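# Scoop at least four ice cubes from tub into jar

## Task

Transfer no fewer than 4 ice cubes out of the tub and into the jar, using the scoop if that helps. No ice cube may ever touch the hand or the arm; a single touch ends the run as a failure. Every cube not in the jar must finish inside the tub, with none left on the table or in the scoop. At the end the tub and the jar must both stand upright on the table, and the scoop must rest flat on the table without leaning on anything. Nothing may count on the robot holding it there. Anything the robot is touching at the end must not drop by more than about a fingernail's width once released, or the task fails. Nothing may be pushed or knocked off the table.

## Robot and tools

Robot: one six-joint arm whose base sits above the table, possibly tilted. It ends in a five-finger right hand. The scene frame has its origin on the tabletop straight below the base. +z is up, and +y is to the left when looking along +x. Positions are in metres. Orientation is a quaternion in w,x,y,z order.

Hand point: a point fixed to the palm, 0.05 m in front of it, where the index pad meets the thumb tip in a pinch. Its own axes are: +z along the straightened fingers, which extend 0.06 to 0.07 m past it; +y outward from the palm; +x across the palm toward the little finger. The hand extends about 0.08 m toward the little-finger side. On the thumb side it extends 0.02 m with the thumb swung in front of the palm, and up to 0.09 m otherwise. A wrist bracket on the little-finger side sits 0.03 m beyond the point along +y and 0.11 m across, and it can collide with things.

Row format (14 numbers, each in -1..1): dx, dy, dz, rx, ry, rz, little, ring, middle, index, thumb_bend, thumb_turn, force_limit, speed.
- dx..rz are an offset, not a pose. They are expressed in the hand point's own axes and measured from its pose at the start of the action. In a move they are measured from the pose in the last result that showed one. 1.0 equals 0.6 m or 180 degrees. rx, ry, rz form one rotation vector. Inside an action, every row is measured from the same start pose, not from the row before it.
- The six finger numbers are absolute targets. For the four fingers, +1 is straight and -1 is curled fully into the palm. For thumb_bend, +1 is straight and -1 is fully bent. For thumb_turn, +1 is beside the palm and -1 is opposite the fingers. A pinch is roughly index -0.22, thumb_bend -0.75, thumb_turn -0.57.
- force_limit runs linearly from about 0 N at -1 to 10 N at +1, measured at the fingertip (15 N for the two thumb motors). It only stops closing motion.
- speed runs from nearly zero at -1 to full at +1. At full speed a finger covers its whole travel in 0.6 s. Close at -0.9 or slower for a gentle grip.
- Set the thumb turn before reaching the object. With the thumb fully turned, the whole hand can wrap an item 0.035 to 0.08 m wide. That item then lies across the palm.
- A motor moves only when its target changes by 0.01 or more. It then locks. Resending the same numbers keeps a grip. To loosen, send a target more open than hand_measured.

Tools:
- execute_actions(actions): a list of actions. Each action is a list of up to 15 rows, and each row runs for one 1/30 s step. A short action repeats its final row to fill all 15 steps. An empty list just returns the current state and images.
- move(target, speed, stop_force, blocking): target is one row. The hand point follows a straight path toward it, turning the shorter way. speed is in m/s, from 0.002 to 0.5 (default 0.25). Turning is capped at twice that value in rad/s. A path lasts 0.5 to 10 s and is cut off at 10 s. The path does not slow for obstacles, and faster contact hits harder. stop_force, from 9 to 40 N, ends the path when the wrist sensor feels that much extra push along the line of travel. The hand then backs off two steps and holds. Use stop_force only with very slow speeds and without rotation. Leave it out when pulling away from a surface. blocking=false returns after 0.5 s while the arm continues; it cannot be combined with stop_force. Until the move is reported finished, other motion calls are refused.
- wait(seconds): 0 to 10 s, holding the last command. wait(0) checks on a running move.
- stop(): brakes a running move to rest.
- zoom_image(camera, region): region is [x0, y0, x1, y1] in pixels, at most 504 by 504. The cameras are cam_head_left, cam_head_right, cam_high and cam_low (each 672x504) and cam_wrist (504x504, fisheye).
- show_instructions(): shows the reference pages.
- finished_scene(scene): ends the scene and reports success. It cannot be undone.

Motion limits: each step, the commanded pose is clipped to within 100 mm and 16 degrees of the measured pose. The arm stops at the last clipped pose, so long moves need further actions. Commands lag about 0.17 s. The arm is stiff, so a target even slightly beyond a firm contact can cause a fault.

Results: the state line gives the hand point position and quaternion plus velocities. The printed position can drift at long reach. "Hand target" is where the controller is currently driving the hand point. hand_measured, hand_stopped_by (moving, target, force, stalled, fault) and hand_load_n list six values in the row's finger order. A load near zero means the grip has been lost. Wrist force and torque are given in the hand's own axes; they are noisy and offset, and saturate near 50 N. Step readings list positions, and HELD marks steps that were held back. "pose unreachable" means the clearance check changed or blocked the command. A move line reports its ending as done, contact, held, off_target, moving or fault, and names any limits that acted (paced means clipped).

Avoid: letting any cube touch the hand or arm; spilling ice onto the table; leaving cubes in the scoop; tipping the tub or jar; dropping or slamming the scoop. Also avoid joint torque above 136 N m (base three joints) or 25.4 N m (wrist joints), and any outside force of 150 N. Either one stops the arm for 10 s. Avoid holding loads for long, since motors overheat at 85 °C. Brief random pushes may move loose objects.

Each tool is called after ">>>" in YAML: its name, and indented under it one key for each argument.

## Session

>>> execute_actions:
  actions: []

Scene clock: 0.00 s.
end_effector_position=(+0.7501, -0.2848, +0.3899) hand_measured=(+1.000, +1.000, +1.000, +1.000, +1.000, +1.000) hand_load_n=(+0.0, +0.0, +0.0, +0.0, +0.0, +0.0) hand_stopped_by=(target, target, target, target, target, target) hand_force_limit=0.00 hand_speed=-0.80 end_effector_quat_wxyz=(+0.560, +0.121, +0.816, +0.077) end_effector_velocity=(-0.000, +0.000, -0.000) end_effector_angular_velocity=(+0.000, +0.000, +0.000)
Joint positions: [-0.91  -0.32   1.004 -0.064  0.468 -1.031]
Joint velocities: [-0.    -0.001  0.001 -0.    -0.001 -0.   ]
Joint torques (N m, as the arm reports them, + toward a larger angle): no reading
Wrist force (N, on the end effector, along its own x y z axes, offset not removed): no reading
Wrist torque (N m, same axes, about the end effector's origin, offset not removed): no reading
Hand target: +0.750, -0.285, +0.390; +0.560, +0.121, +0.816, +0.077

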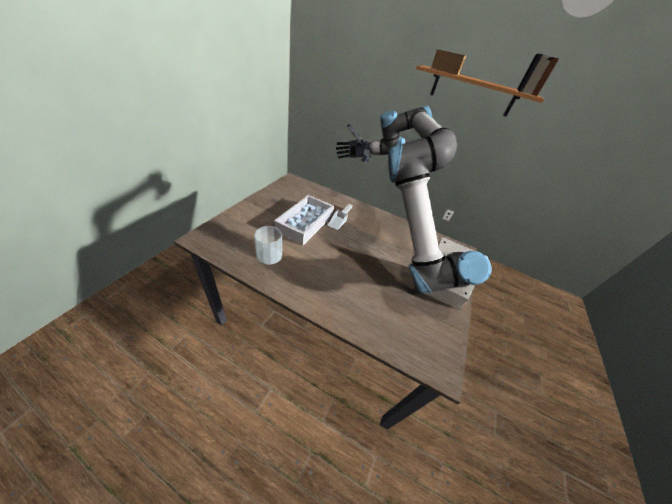

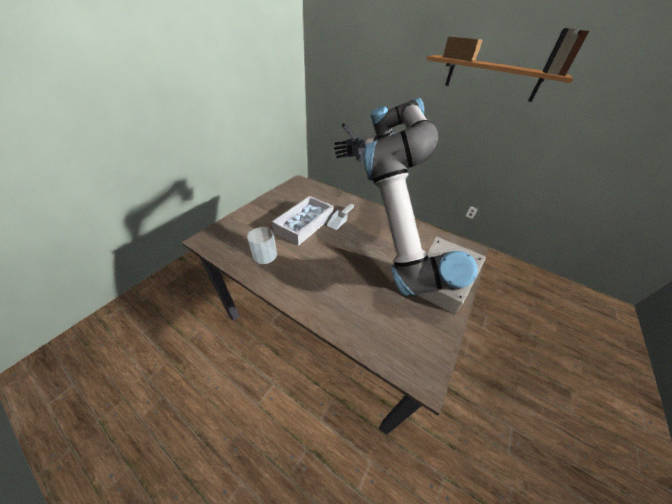

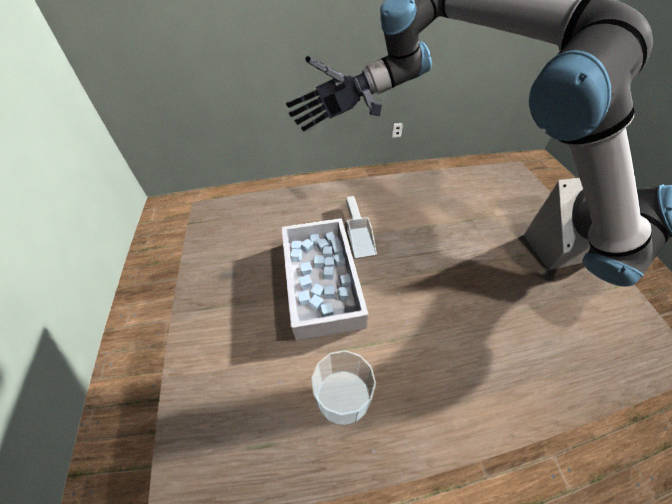

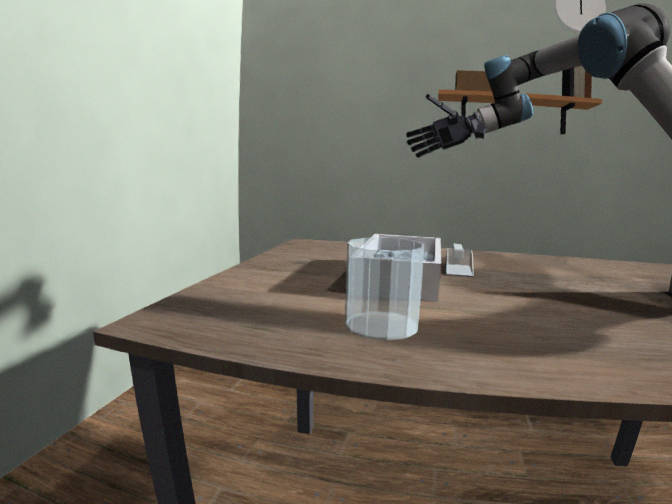

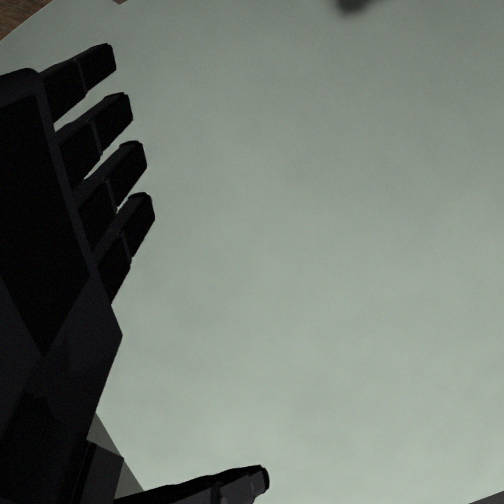

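>>> move:
  target: [0.525,-0.046,0.0025,0.014,-0.0336,-0.639,0.3,0.3,0.3,0.3,0.3,-1,0,0.5]

>>> move:
  target: [-0.011,0.079,0.023,0,0,0,0.3,0.3,0.3,0.3,0.3,-1,0,0.5]
  speed: 0.06

>>> zoom_image:
  camera: "cam_high"
  region: [240, 140, 460, 340]

Scene clock: 15.33 s.
end_effector_position=(+0.6402, -0.2215, +0.1005) hand_measured=(+0.300, +0.300, +0.300, +0.300, +0.300, -1.000) hand_load_n=(+0.0, +0.0, +0.0, +0.0, +0.0, +0.0) hand_stopped_by=(target, target, target, target, target, target) hand_force_limit=0.00 hand_speed=0.50 end_effector_quat_wxyz=(-0.399, +0.609, -0.516, +0.451) end_effector_velocity=(-0.000, +0.000, -0.000) end_effector_angular_velocity=(-0.007, -0.001, +0.002)
Joint positions: [-0.779 -0.46   1.747 -0.961  0.593 -2.756]
Joint velocities: [ 0.001 -0.001  0.002 -0.004  0.001 -0.006]
Joint torques (N m, as the arm reports them, + toward a larger angle): [-26.02 -49.22  -5.61  -3.12   3.23  -2.7 ]
Wrist force (N, on the end effector, along its own x y z axes, offset not removed): [1.1 2.2 0.3]
Wrist torque (N m, same axes, about the end effector's origin, offset not removed): [0.46 -0.23 0.17]
Hand target: +0.640, -0.221, +0.100; -0.399, +0.609, -0.516, +0.451
Off the commanded pose: 0.000 m, 0 deg.
move: done

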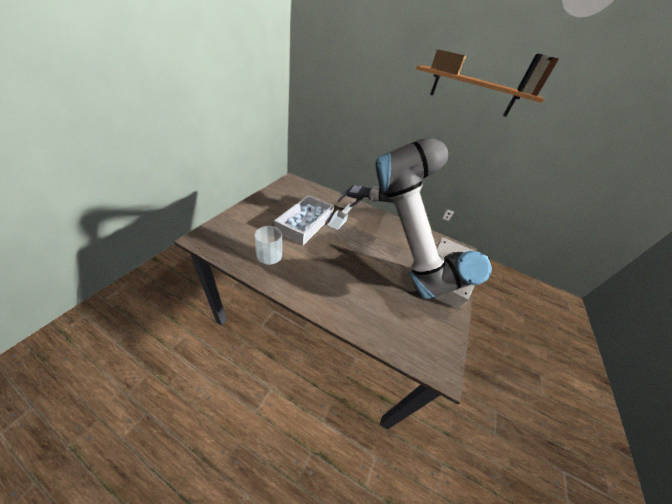

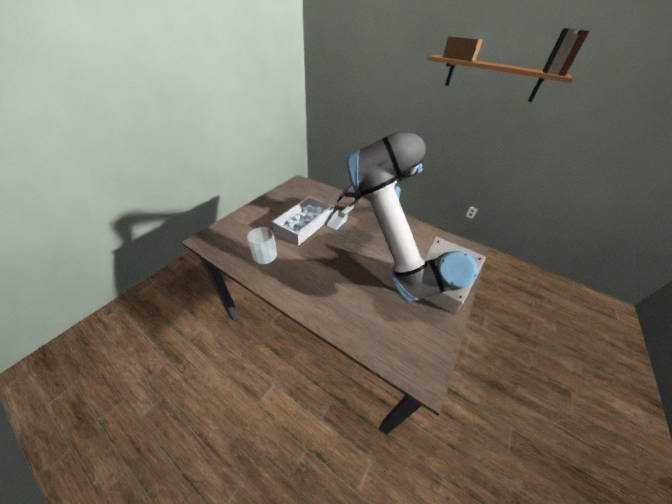

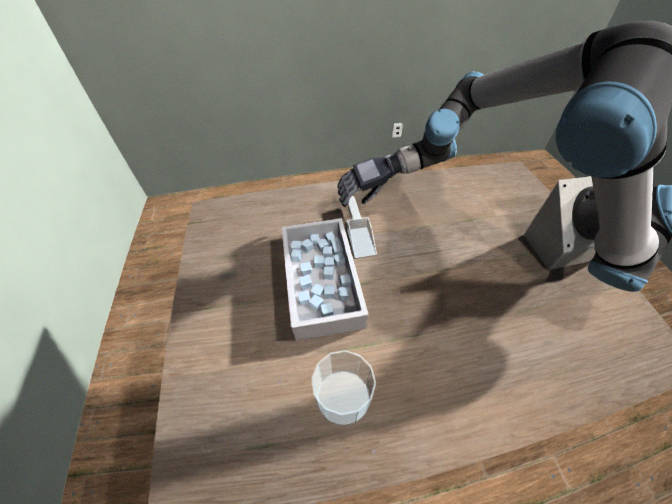

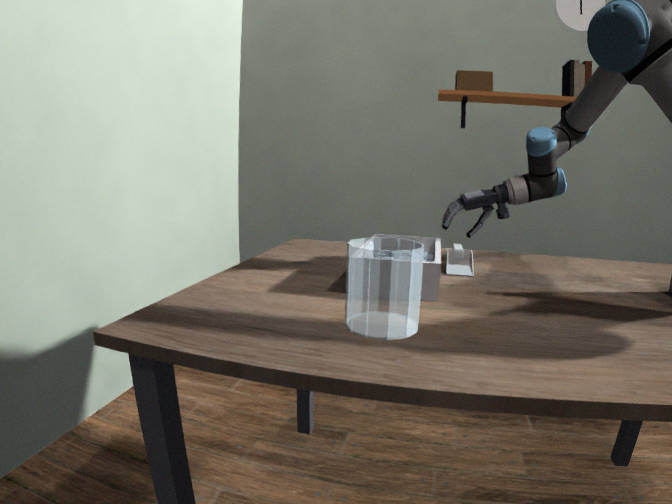

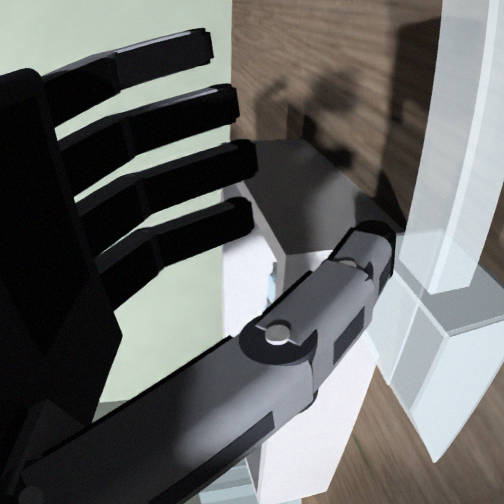

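Scene clock: 16.53 s.
end_effector_position=(+0.6403, -0.2216, +0.0507) hand_measured=(+0.300, +0.300, +0.300, +0.300, +0.300, -1.000) hand_load_n=(+0.0, +0.0, +0.0, +0.0, +0.0, +0.0) hand_stopped_by=(target, target, target, target, target, target) hand_force_limit=0.00 hand_speed=0.50 end_effector_quat_wxyz=(-0.399, +0.609, -0.516, +0.451) end_effector_velocity=(+0.000, -0.000, -0.001) end_effector_angular_velocity=(-0.000, +0.000, -0.000)
Joint positions: [-0.722 -0.391  1.76  -1.067  0.647 -2.725]
Joint velocities: [ 0.002  0.002 -0.    -0.002  0.002  0.001]
Joint torques (N m, as the arm reports them, + toward a larger angle): [-27.05 -23.63  -6.83  -3.15   3.22   2.61]
Wrist force (N, on the end effector, along its own x y z axes, offset not removed): [0.4 3.8 1.3]
Wrist torque (N m, same axes, about the end effector's origin, offset not removed): [0.43 -0.14 0.22]
Hand target: +0.640, -0.222, +0.051; -0.399, +0.609, -0.516, +0.451
Off the commanded pose: 0.000 m, 0 deg.
move: done

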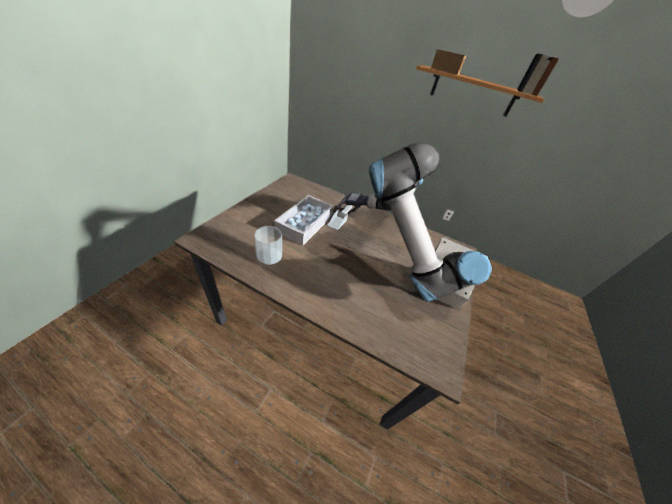

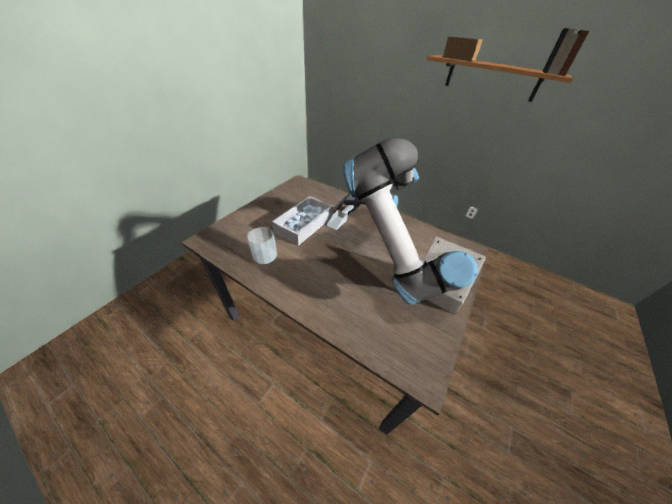

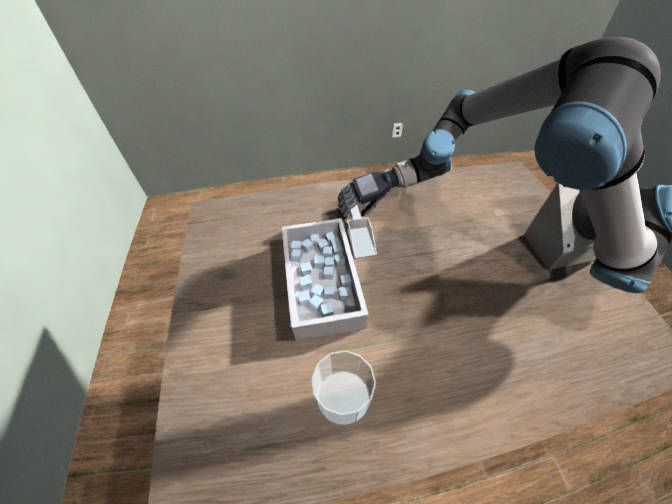

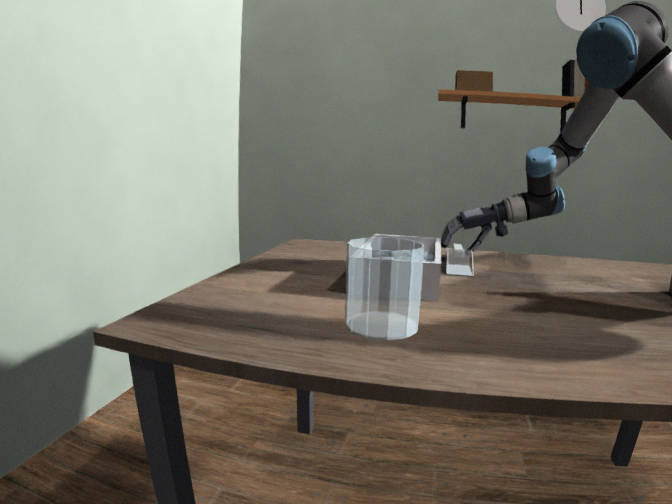

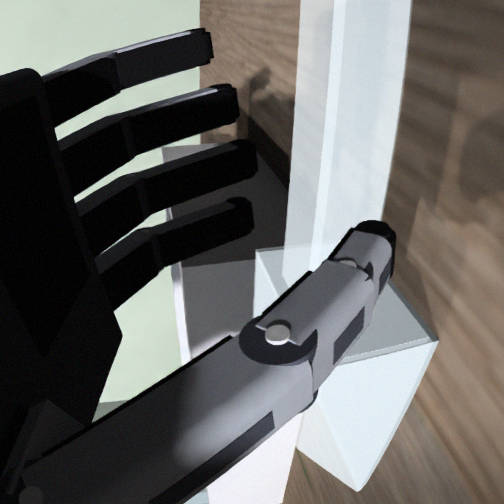

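Region (240, 140, 460, 340) of cam_high's 672x504 image, scaled by 2.291, with more detail than that image has; it fills the top 458 rows of this view, and the rest is white.

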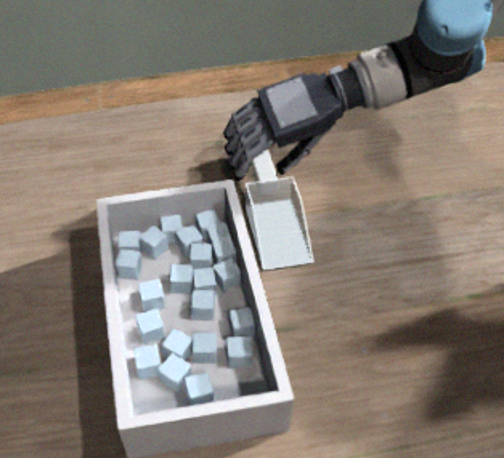

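>>> move:
  target: [-0.006,0.029,0.008,0,0,0,0.2,0.2,0.2,0.2,0,-1,0,0]
  speed: 0.04

>>> move:
  target: [0,0,0,0,0,0,-1,-1,-1,-1,-1,-1,1,-0.6]

>>> move:
  target: [0.039,-0.27,-0.077,0,0,0,-1,-1,-1,-1,-1,-1,1,-0.6]
  speed: 0.15

>>> move:
  target: [0.012,-0.051,0.184,-0.017,0.074,-0.267,-1,-1,-1,-1,-1,-1,1,-0.6]
  speed: 0.2

>>> zoom_image:
  camera: "cam_head_left"
  region: [240, 160, 400, 270]

>>> zoom_image:
  camera: "cam_high"
  region: [240, 140, 460, 340]

Scene clock: 31.73 s.
end_effector_position=(+0.6400, -0.2205, +0.0324) hand_measured=(+0.200, +0.200, +0.200, +0.200, +0.000, -1.000) hand_load_n=(+0.0, +0.0, +0.0, +0.0, +0.0, +0.0) hand_stopped_by=(target, target, target, target, target, target) hand_force_limit=0.00 hand_speed=0.00 end_effector_quat_wxyz=(-0.399, +0.609, -0.516, +0.451) end_effector_velocity=(+0.001, -0.001, +0.000) end_effector_angular_velocity=(-0.001, -0.002, +0.001)
Joint positions: [-0.699 -0.366  1.763 -1.105  0.669 -2.714]
Joint velocities: [ 0.     0.001 -0.002 -0.002  0.001  0.001]
Joint torques (N m, as the arm reports them, + toward a larger angle): [-26.84 -23.97  -4.2   -2.82   3.01   2.59]
Wrist force (N, on the end effector, along its own x y z axes, offset not removed): [1.0 3.3 0.3]
Wrist torque (N m, same axes, about the end effector's origin, offset not removed): [0.37 -0.17 0.34]
Hand target: +0.640, -0.220, +0.032; -0.399, +0.609, -0.516, +0.451
Off the commanded pose: 0.000 m, 0 deg.
move: done

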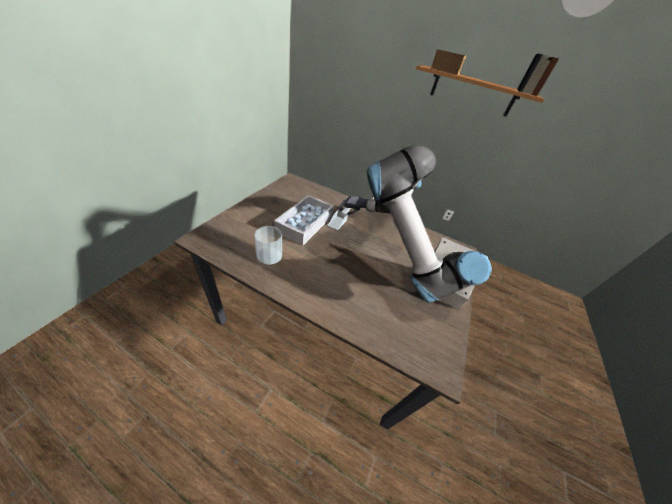

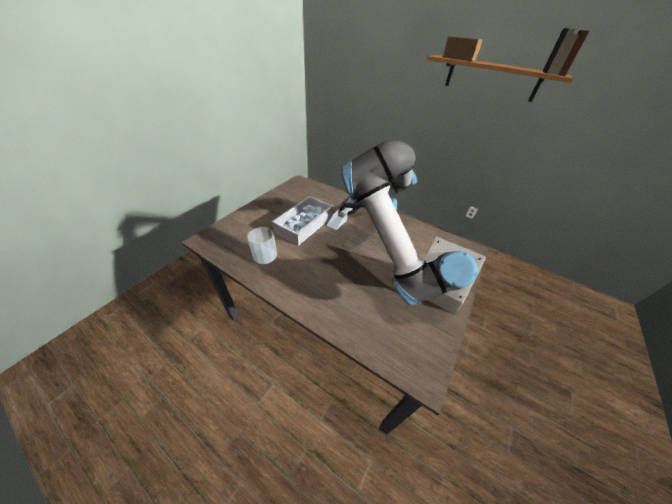

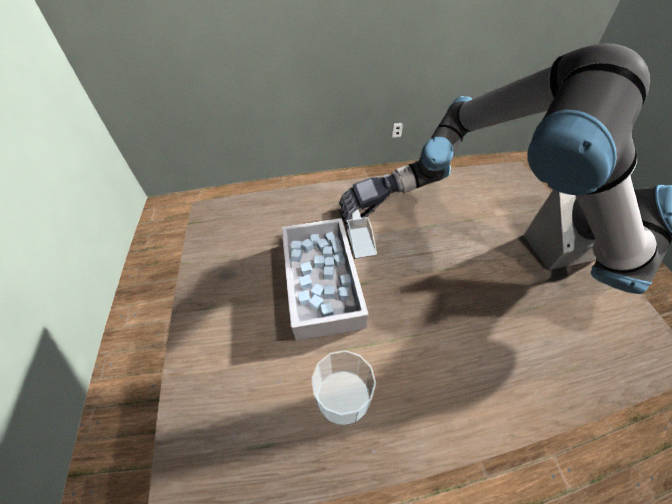

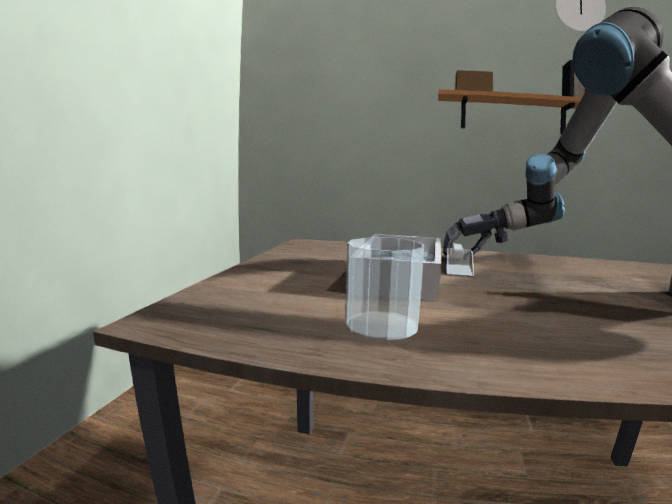

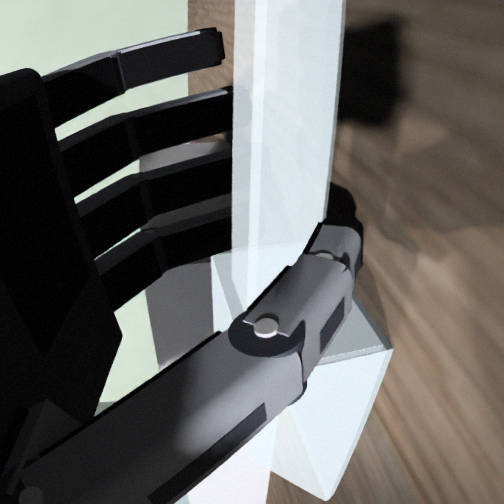

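Scene clock: 32.53 s.
end_effector_position=(+0.6400, -0.2205, +0.0324) hand_measured=(-0.150, -0.080, -0.052, -0.054, -0.116, -1.000) hand_load_n=(+9.5, +3.0, +4.5, +13.5, +25.5, +9.0) hand_stopped_by=(force, force, force, force, force, target) hand_force_limit=1.00 hand_speed=-0.60 end_effector_quat_wxyz=(-0.399, +0.609, -0.516, +0.451) end_effector_velocity=(-0.001, +0.000, -0.000) end_effector_angular_velocity=(-0.000, +0.000, -0.001)
Joint positions: [-0.699 -0.366  1.763 -1.105  0.669 -2.714]
Joint velocities: [-0.    -0.001  0.002  0.     0.001 -0.001]
Joint torques (N m, as the arm reports them, + toward a larger angle): [-35.27 -39.81  -4.15   0.12   0.79   1.38]
Wrist force (N, on the end effector, along its own x y z axes, offset not removed): [2.0 2.4 1.2]
Wrist torque (N m, same axes, about the end effector's origin, offset not removed): [0.28 -0.44 0.44]
Hand target: +0.640, -0.220, +0.032; -0.399, +0.609, -0.516, +0.451
Off the commanded pose: 0.000 m, 0 deg.
move: done

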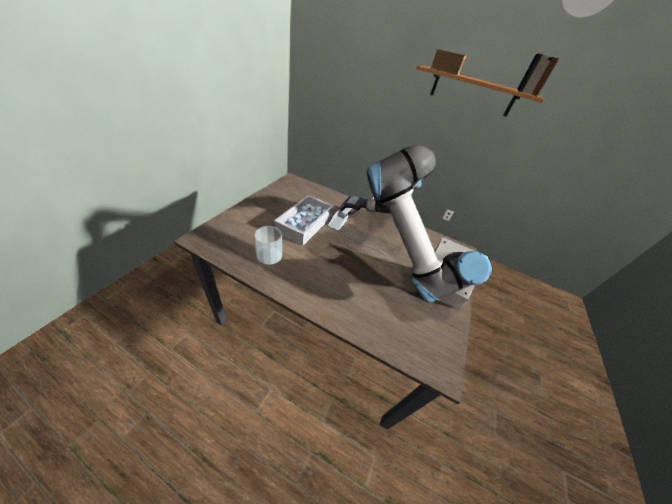

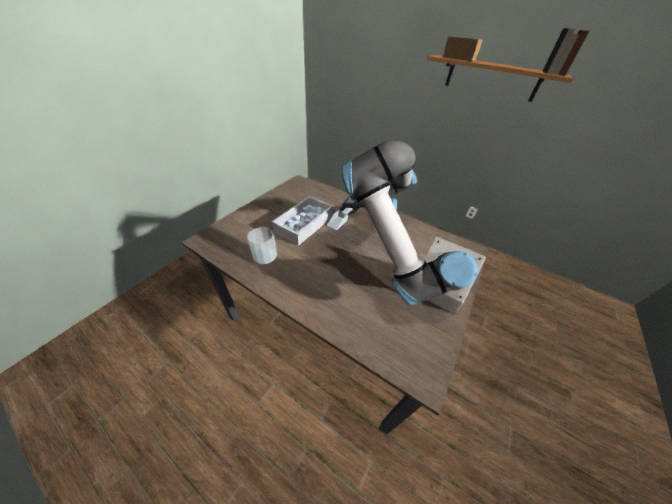

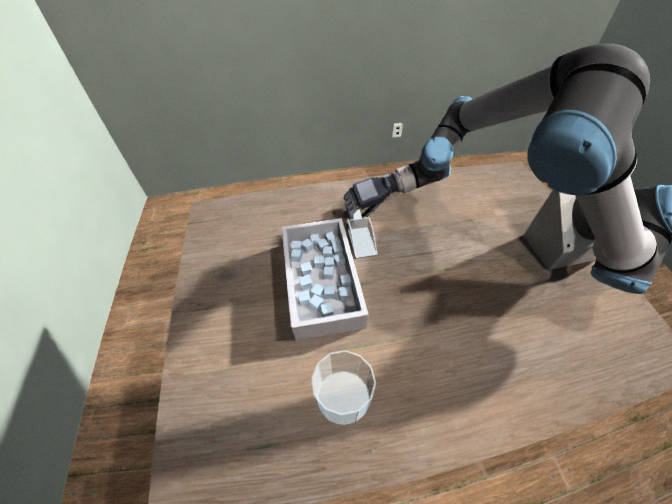

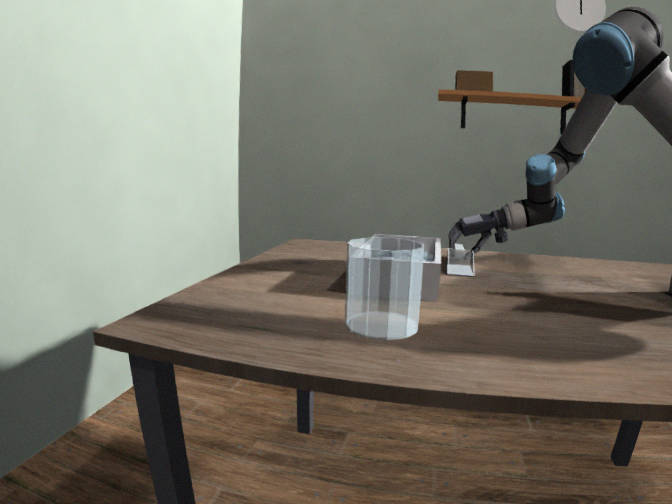

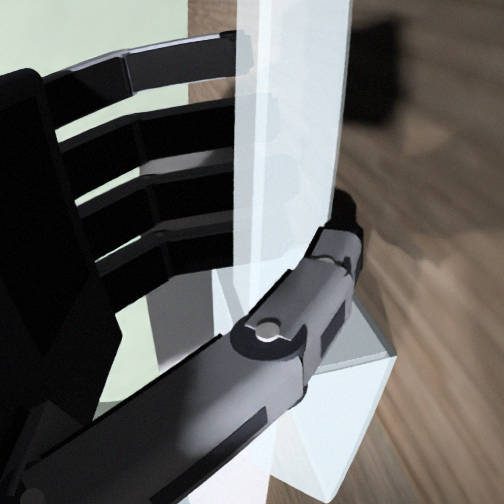

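Scene clock: 34.10 s.
end_effector_position=(+0.6406, -0.2208, +0.2024) hand_measured=(-0.150, -0.080, -0.052, -0.054, -0.116, -1.000) hand_load_n=(+8.0, +2.0, +4.5, +13.0, +26.5, +9.0) hand_stopped_by=(force, force, force, force, force, target) hand_force_limit=1.00 hand_speed=-0.60 end_effector_quat_wxyz=(-0.399, +0.609, -0.516, +0.451) end_effector_velocity=(+0.000, -0.000, +0.002) end_effector_angular_velocity=(-0.002, +0.000, +0.000)
Joint positions: [-0.878 -0.576  1.671 -0.711  0.499 -2.822]
Joint velocities: [-0.001 -0.001 -0.004  0.007 -0.001 -0.003]
Joint torques (N m, as the arm reports them, + toward a larger angle): [-40.69 -47.27 -22.9    1.1   -1.84  -2.56]
Wrist force (N, on the end effector, along its own x y z axes, offset not removed): [0.3 3.1 1.1]
Wrist torque (N m, same axes, about the end effector's origin, offset not removed): [0.27 -0.18 0.10]
Hand target: +0.641, -0.221, +0.202; -0.399, +0.609, -0.516, +0.451
Off the commanded pose: 0.000 m, 0 deg.
move: done

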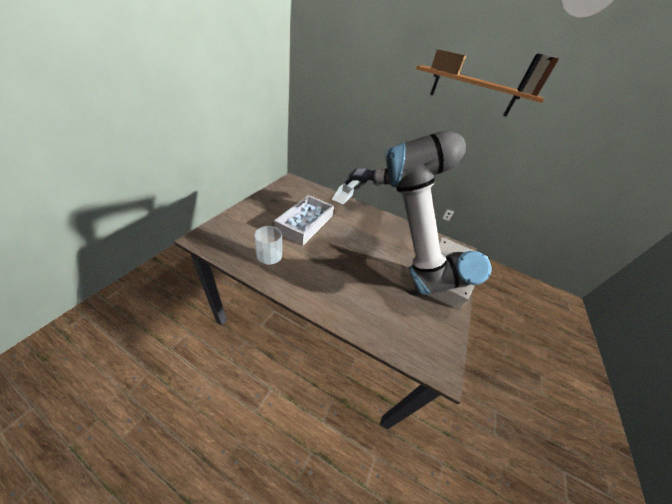

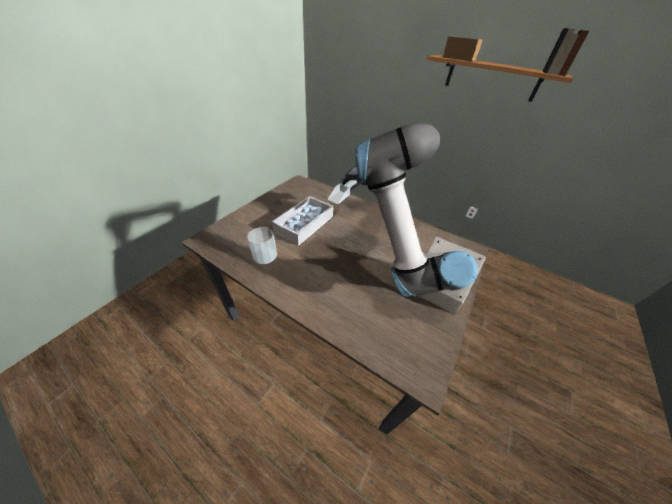

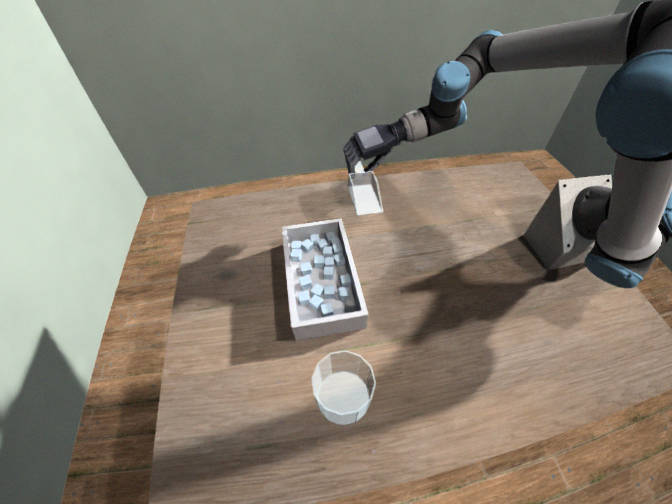

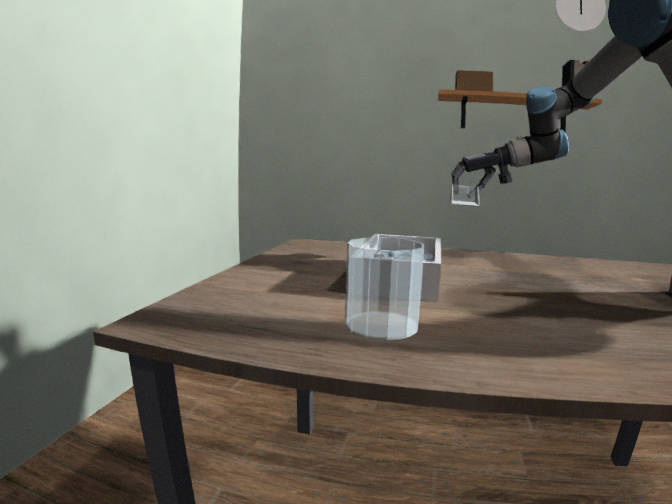

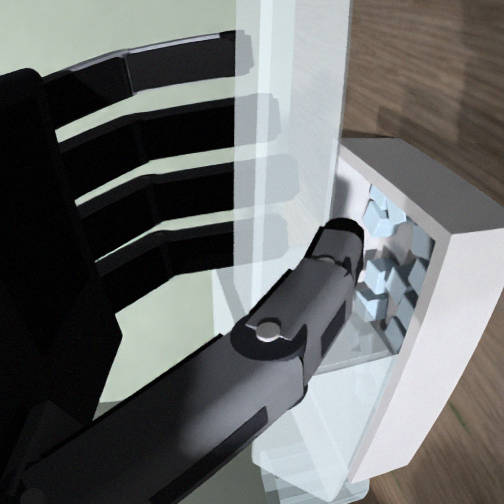

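Scene clock: 36.67 s.
end_effector_position=(+0.7554, -0.2208, +0.2022) hand_measured=(-0.150, -0.080, -0.052, -0.054, -0.116, -1.000) hand_load_n=(+8.0, +2.0, +4.5, +13.0, +26.5, +9.0) hand_stopped_by=(force, force, force, force, force, target) hand_force_limit=1.00 hand_speed=-0.60 end_effector_quat_wxyz=(-0.105, +0.721, -0.277, +0.626) end_effector_velocity=(+0.000, -0.001, +0.000) end_effector_angular_velocity=(-0.007, +0.000, -0.003)
Joint positions: [-0.597 -0.627  1.524 -0.561  0.991 -3.561]
Joint velocities: [ 0.001  0.001 -0.001  0.002  0.005 -0.007]
Joint torques (N m, as the arm reports them, + toward a larger angle): [-30.48 -20.28 -21.4    1.15   3.53  -2.95]
Wrist force (N, on the end effector, along its own x y z axes, offset not removed): [1.4 4.2 1.9]
Wrist torque (N m, same axes, about the end effector's origin, offset not removed): [0.47 -0.37 0.12]
Hand target: +0.755, -0.221, +0.202; -0.105, +0.721, -0.277, +0.626
Off the commanded pose: 0.000 m, 0 deg.
move: done

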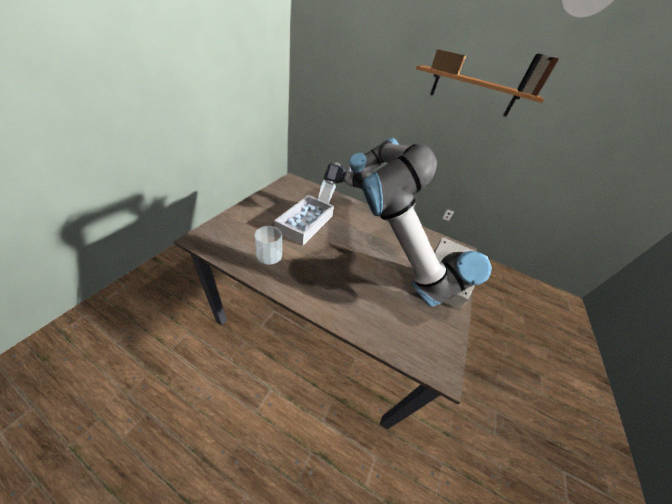

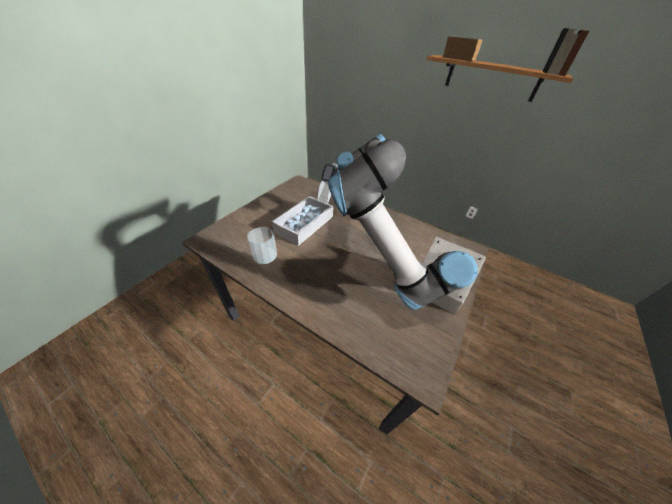

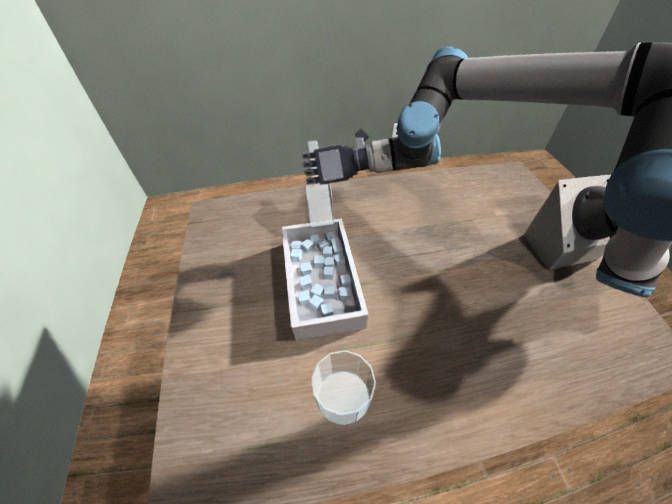

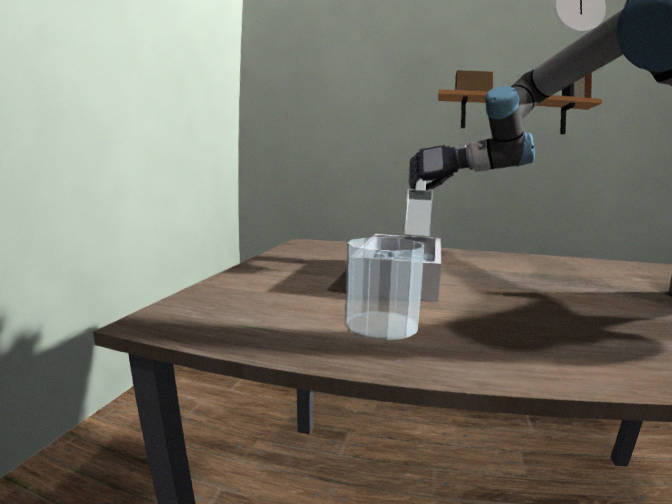

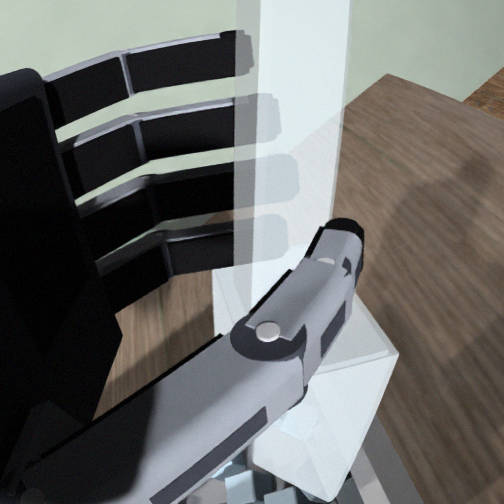

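Region (240, 160, 400, 270) of cam_head_left's 672x504 image, scaled by 3.150, with more detail than that image has; it fills the top 346 rows of this view, and the rest is white.

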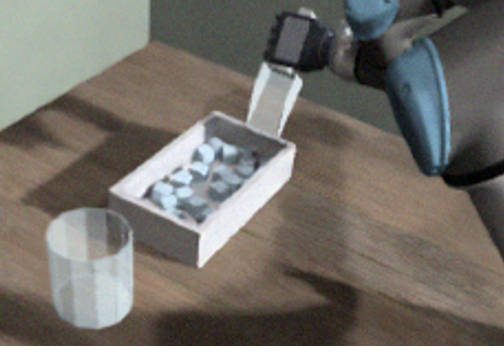

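Region (240, 140, 460, 340) of cam_high's 672x504 image, scaled by 2.291, with more detail than that image has; it fills the top 458 rows of this view, and the rest is white.

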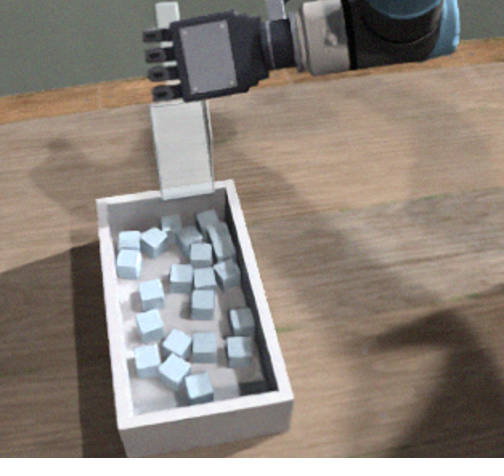

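>>> move:
  target: [-0.102,-0.042,0.021,0,0,0,-1,-1,-1,-1,-1,-1,1,-0.6]
  speed: 0.04
  stop_force: 10

>>> zoom_image:
  camera: "cam_head_left"
  region: [240, 160, 400, 270]

>>> zoom_image:
  camera: "cam_high"
  region: [240, 140, 460, 340]

Scene clock: 47.23 s.
end_effector_position=(+0.7704, -0.1698, +0.1607) hand_measured=(-0.150, -0.080, -0.052, -0.054, -0.116, -1.000) hand_load_n=(+8.0, +2.0, +4.5, +13.0, +26.5, +9.0) hand_stopped_by=(force, force, force, force, force, target) hand_force_limit=1.00 hand_speed=-0.60 end_effector_quat_wxyz=(-0.105, +0.721, -0.277, +0.626) end_effector_velocity=(+0.001, +0.002, -0.001) end_effector_angular_velocity=(-0.001, +0.001, +0.002)
Joint positions: [-0.482 -0.653  1.554 -0.587  1.1   -3.519]
Joint velocities: [ 0.004 -0.001  0.    -0.     0.002 -0.   ]
Joint torques (N m, as the arm reports them, + toward a larger angle): [-31.74 -48.09  -6.59  -3.2    3.5    2.56]
Wrist force (N, on the end effector, along its own x y z axes, offset not removed): [-1.1 3.2 2.5]
Wrist torque (N m, same axes, about the end effector's origin, offset not removed): [0.14 0.11 0.00]
Hand target: +0.770, -0.170, +0.161; -0.105, +0.721, -0.277, +0.626
Off the commanded pose: 0.000 m, 0 deg.
move: done

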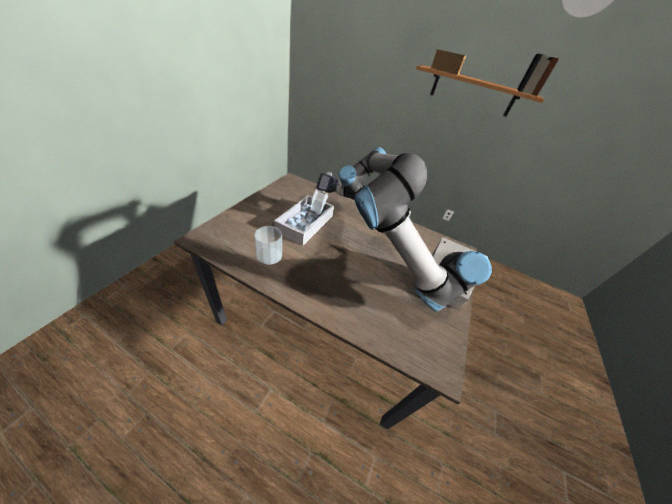

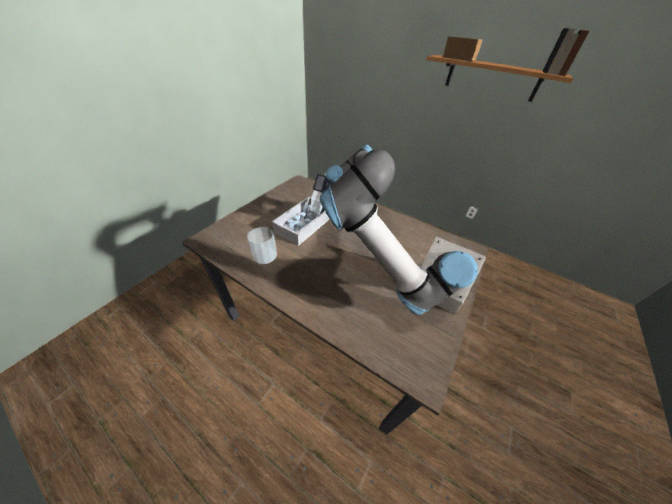

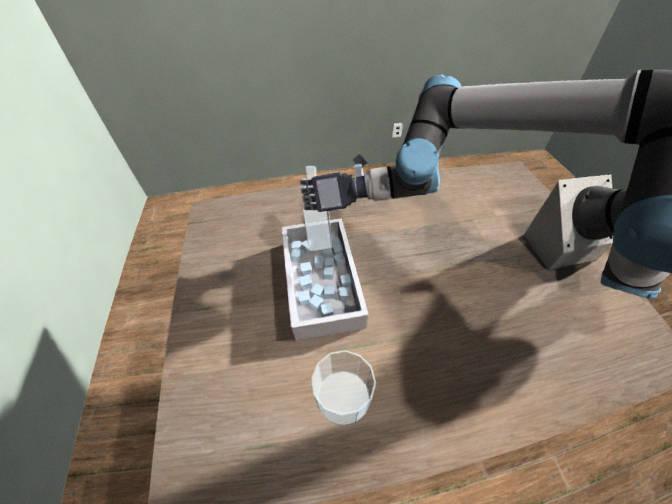

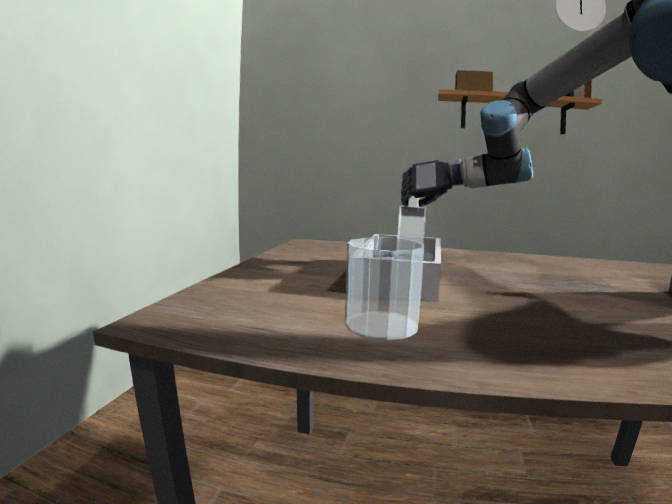

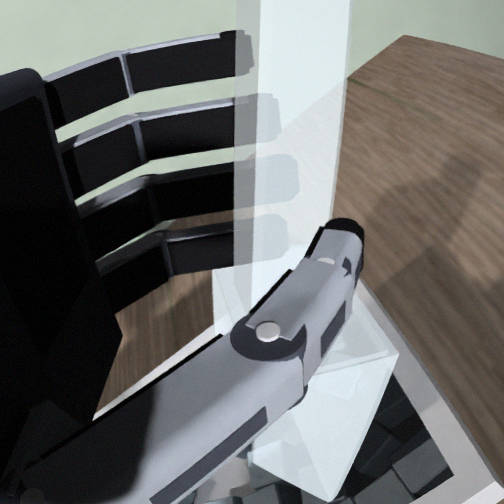

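Region (240, 160, 400, 270) of cam_head_left's 672x504 image, scaled by 3.150, with more detail than that image has; it fills the top 346 rows of this view, and the rest is white.

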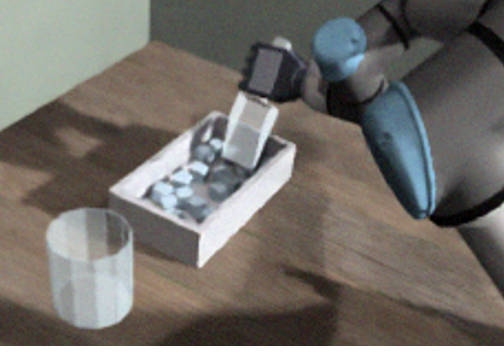

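Region (240, 140, 460, 340) of cam_high's 672x504 image, scaled by 2.291, with more detail than that image has; it fills the top 458 rows of this view, and the rest is white.

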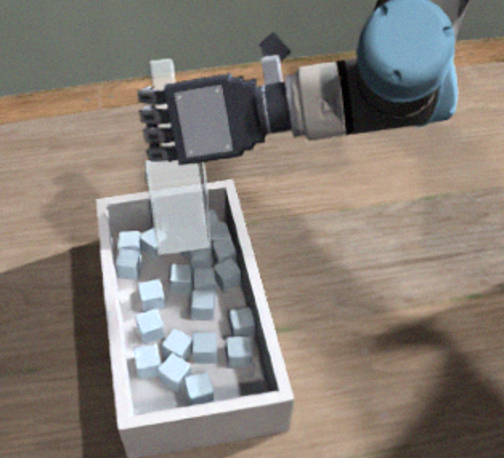

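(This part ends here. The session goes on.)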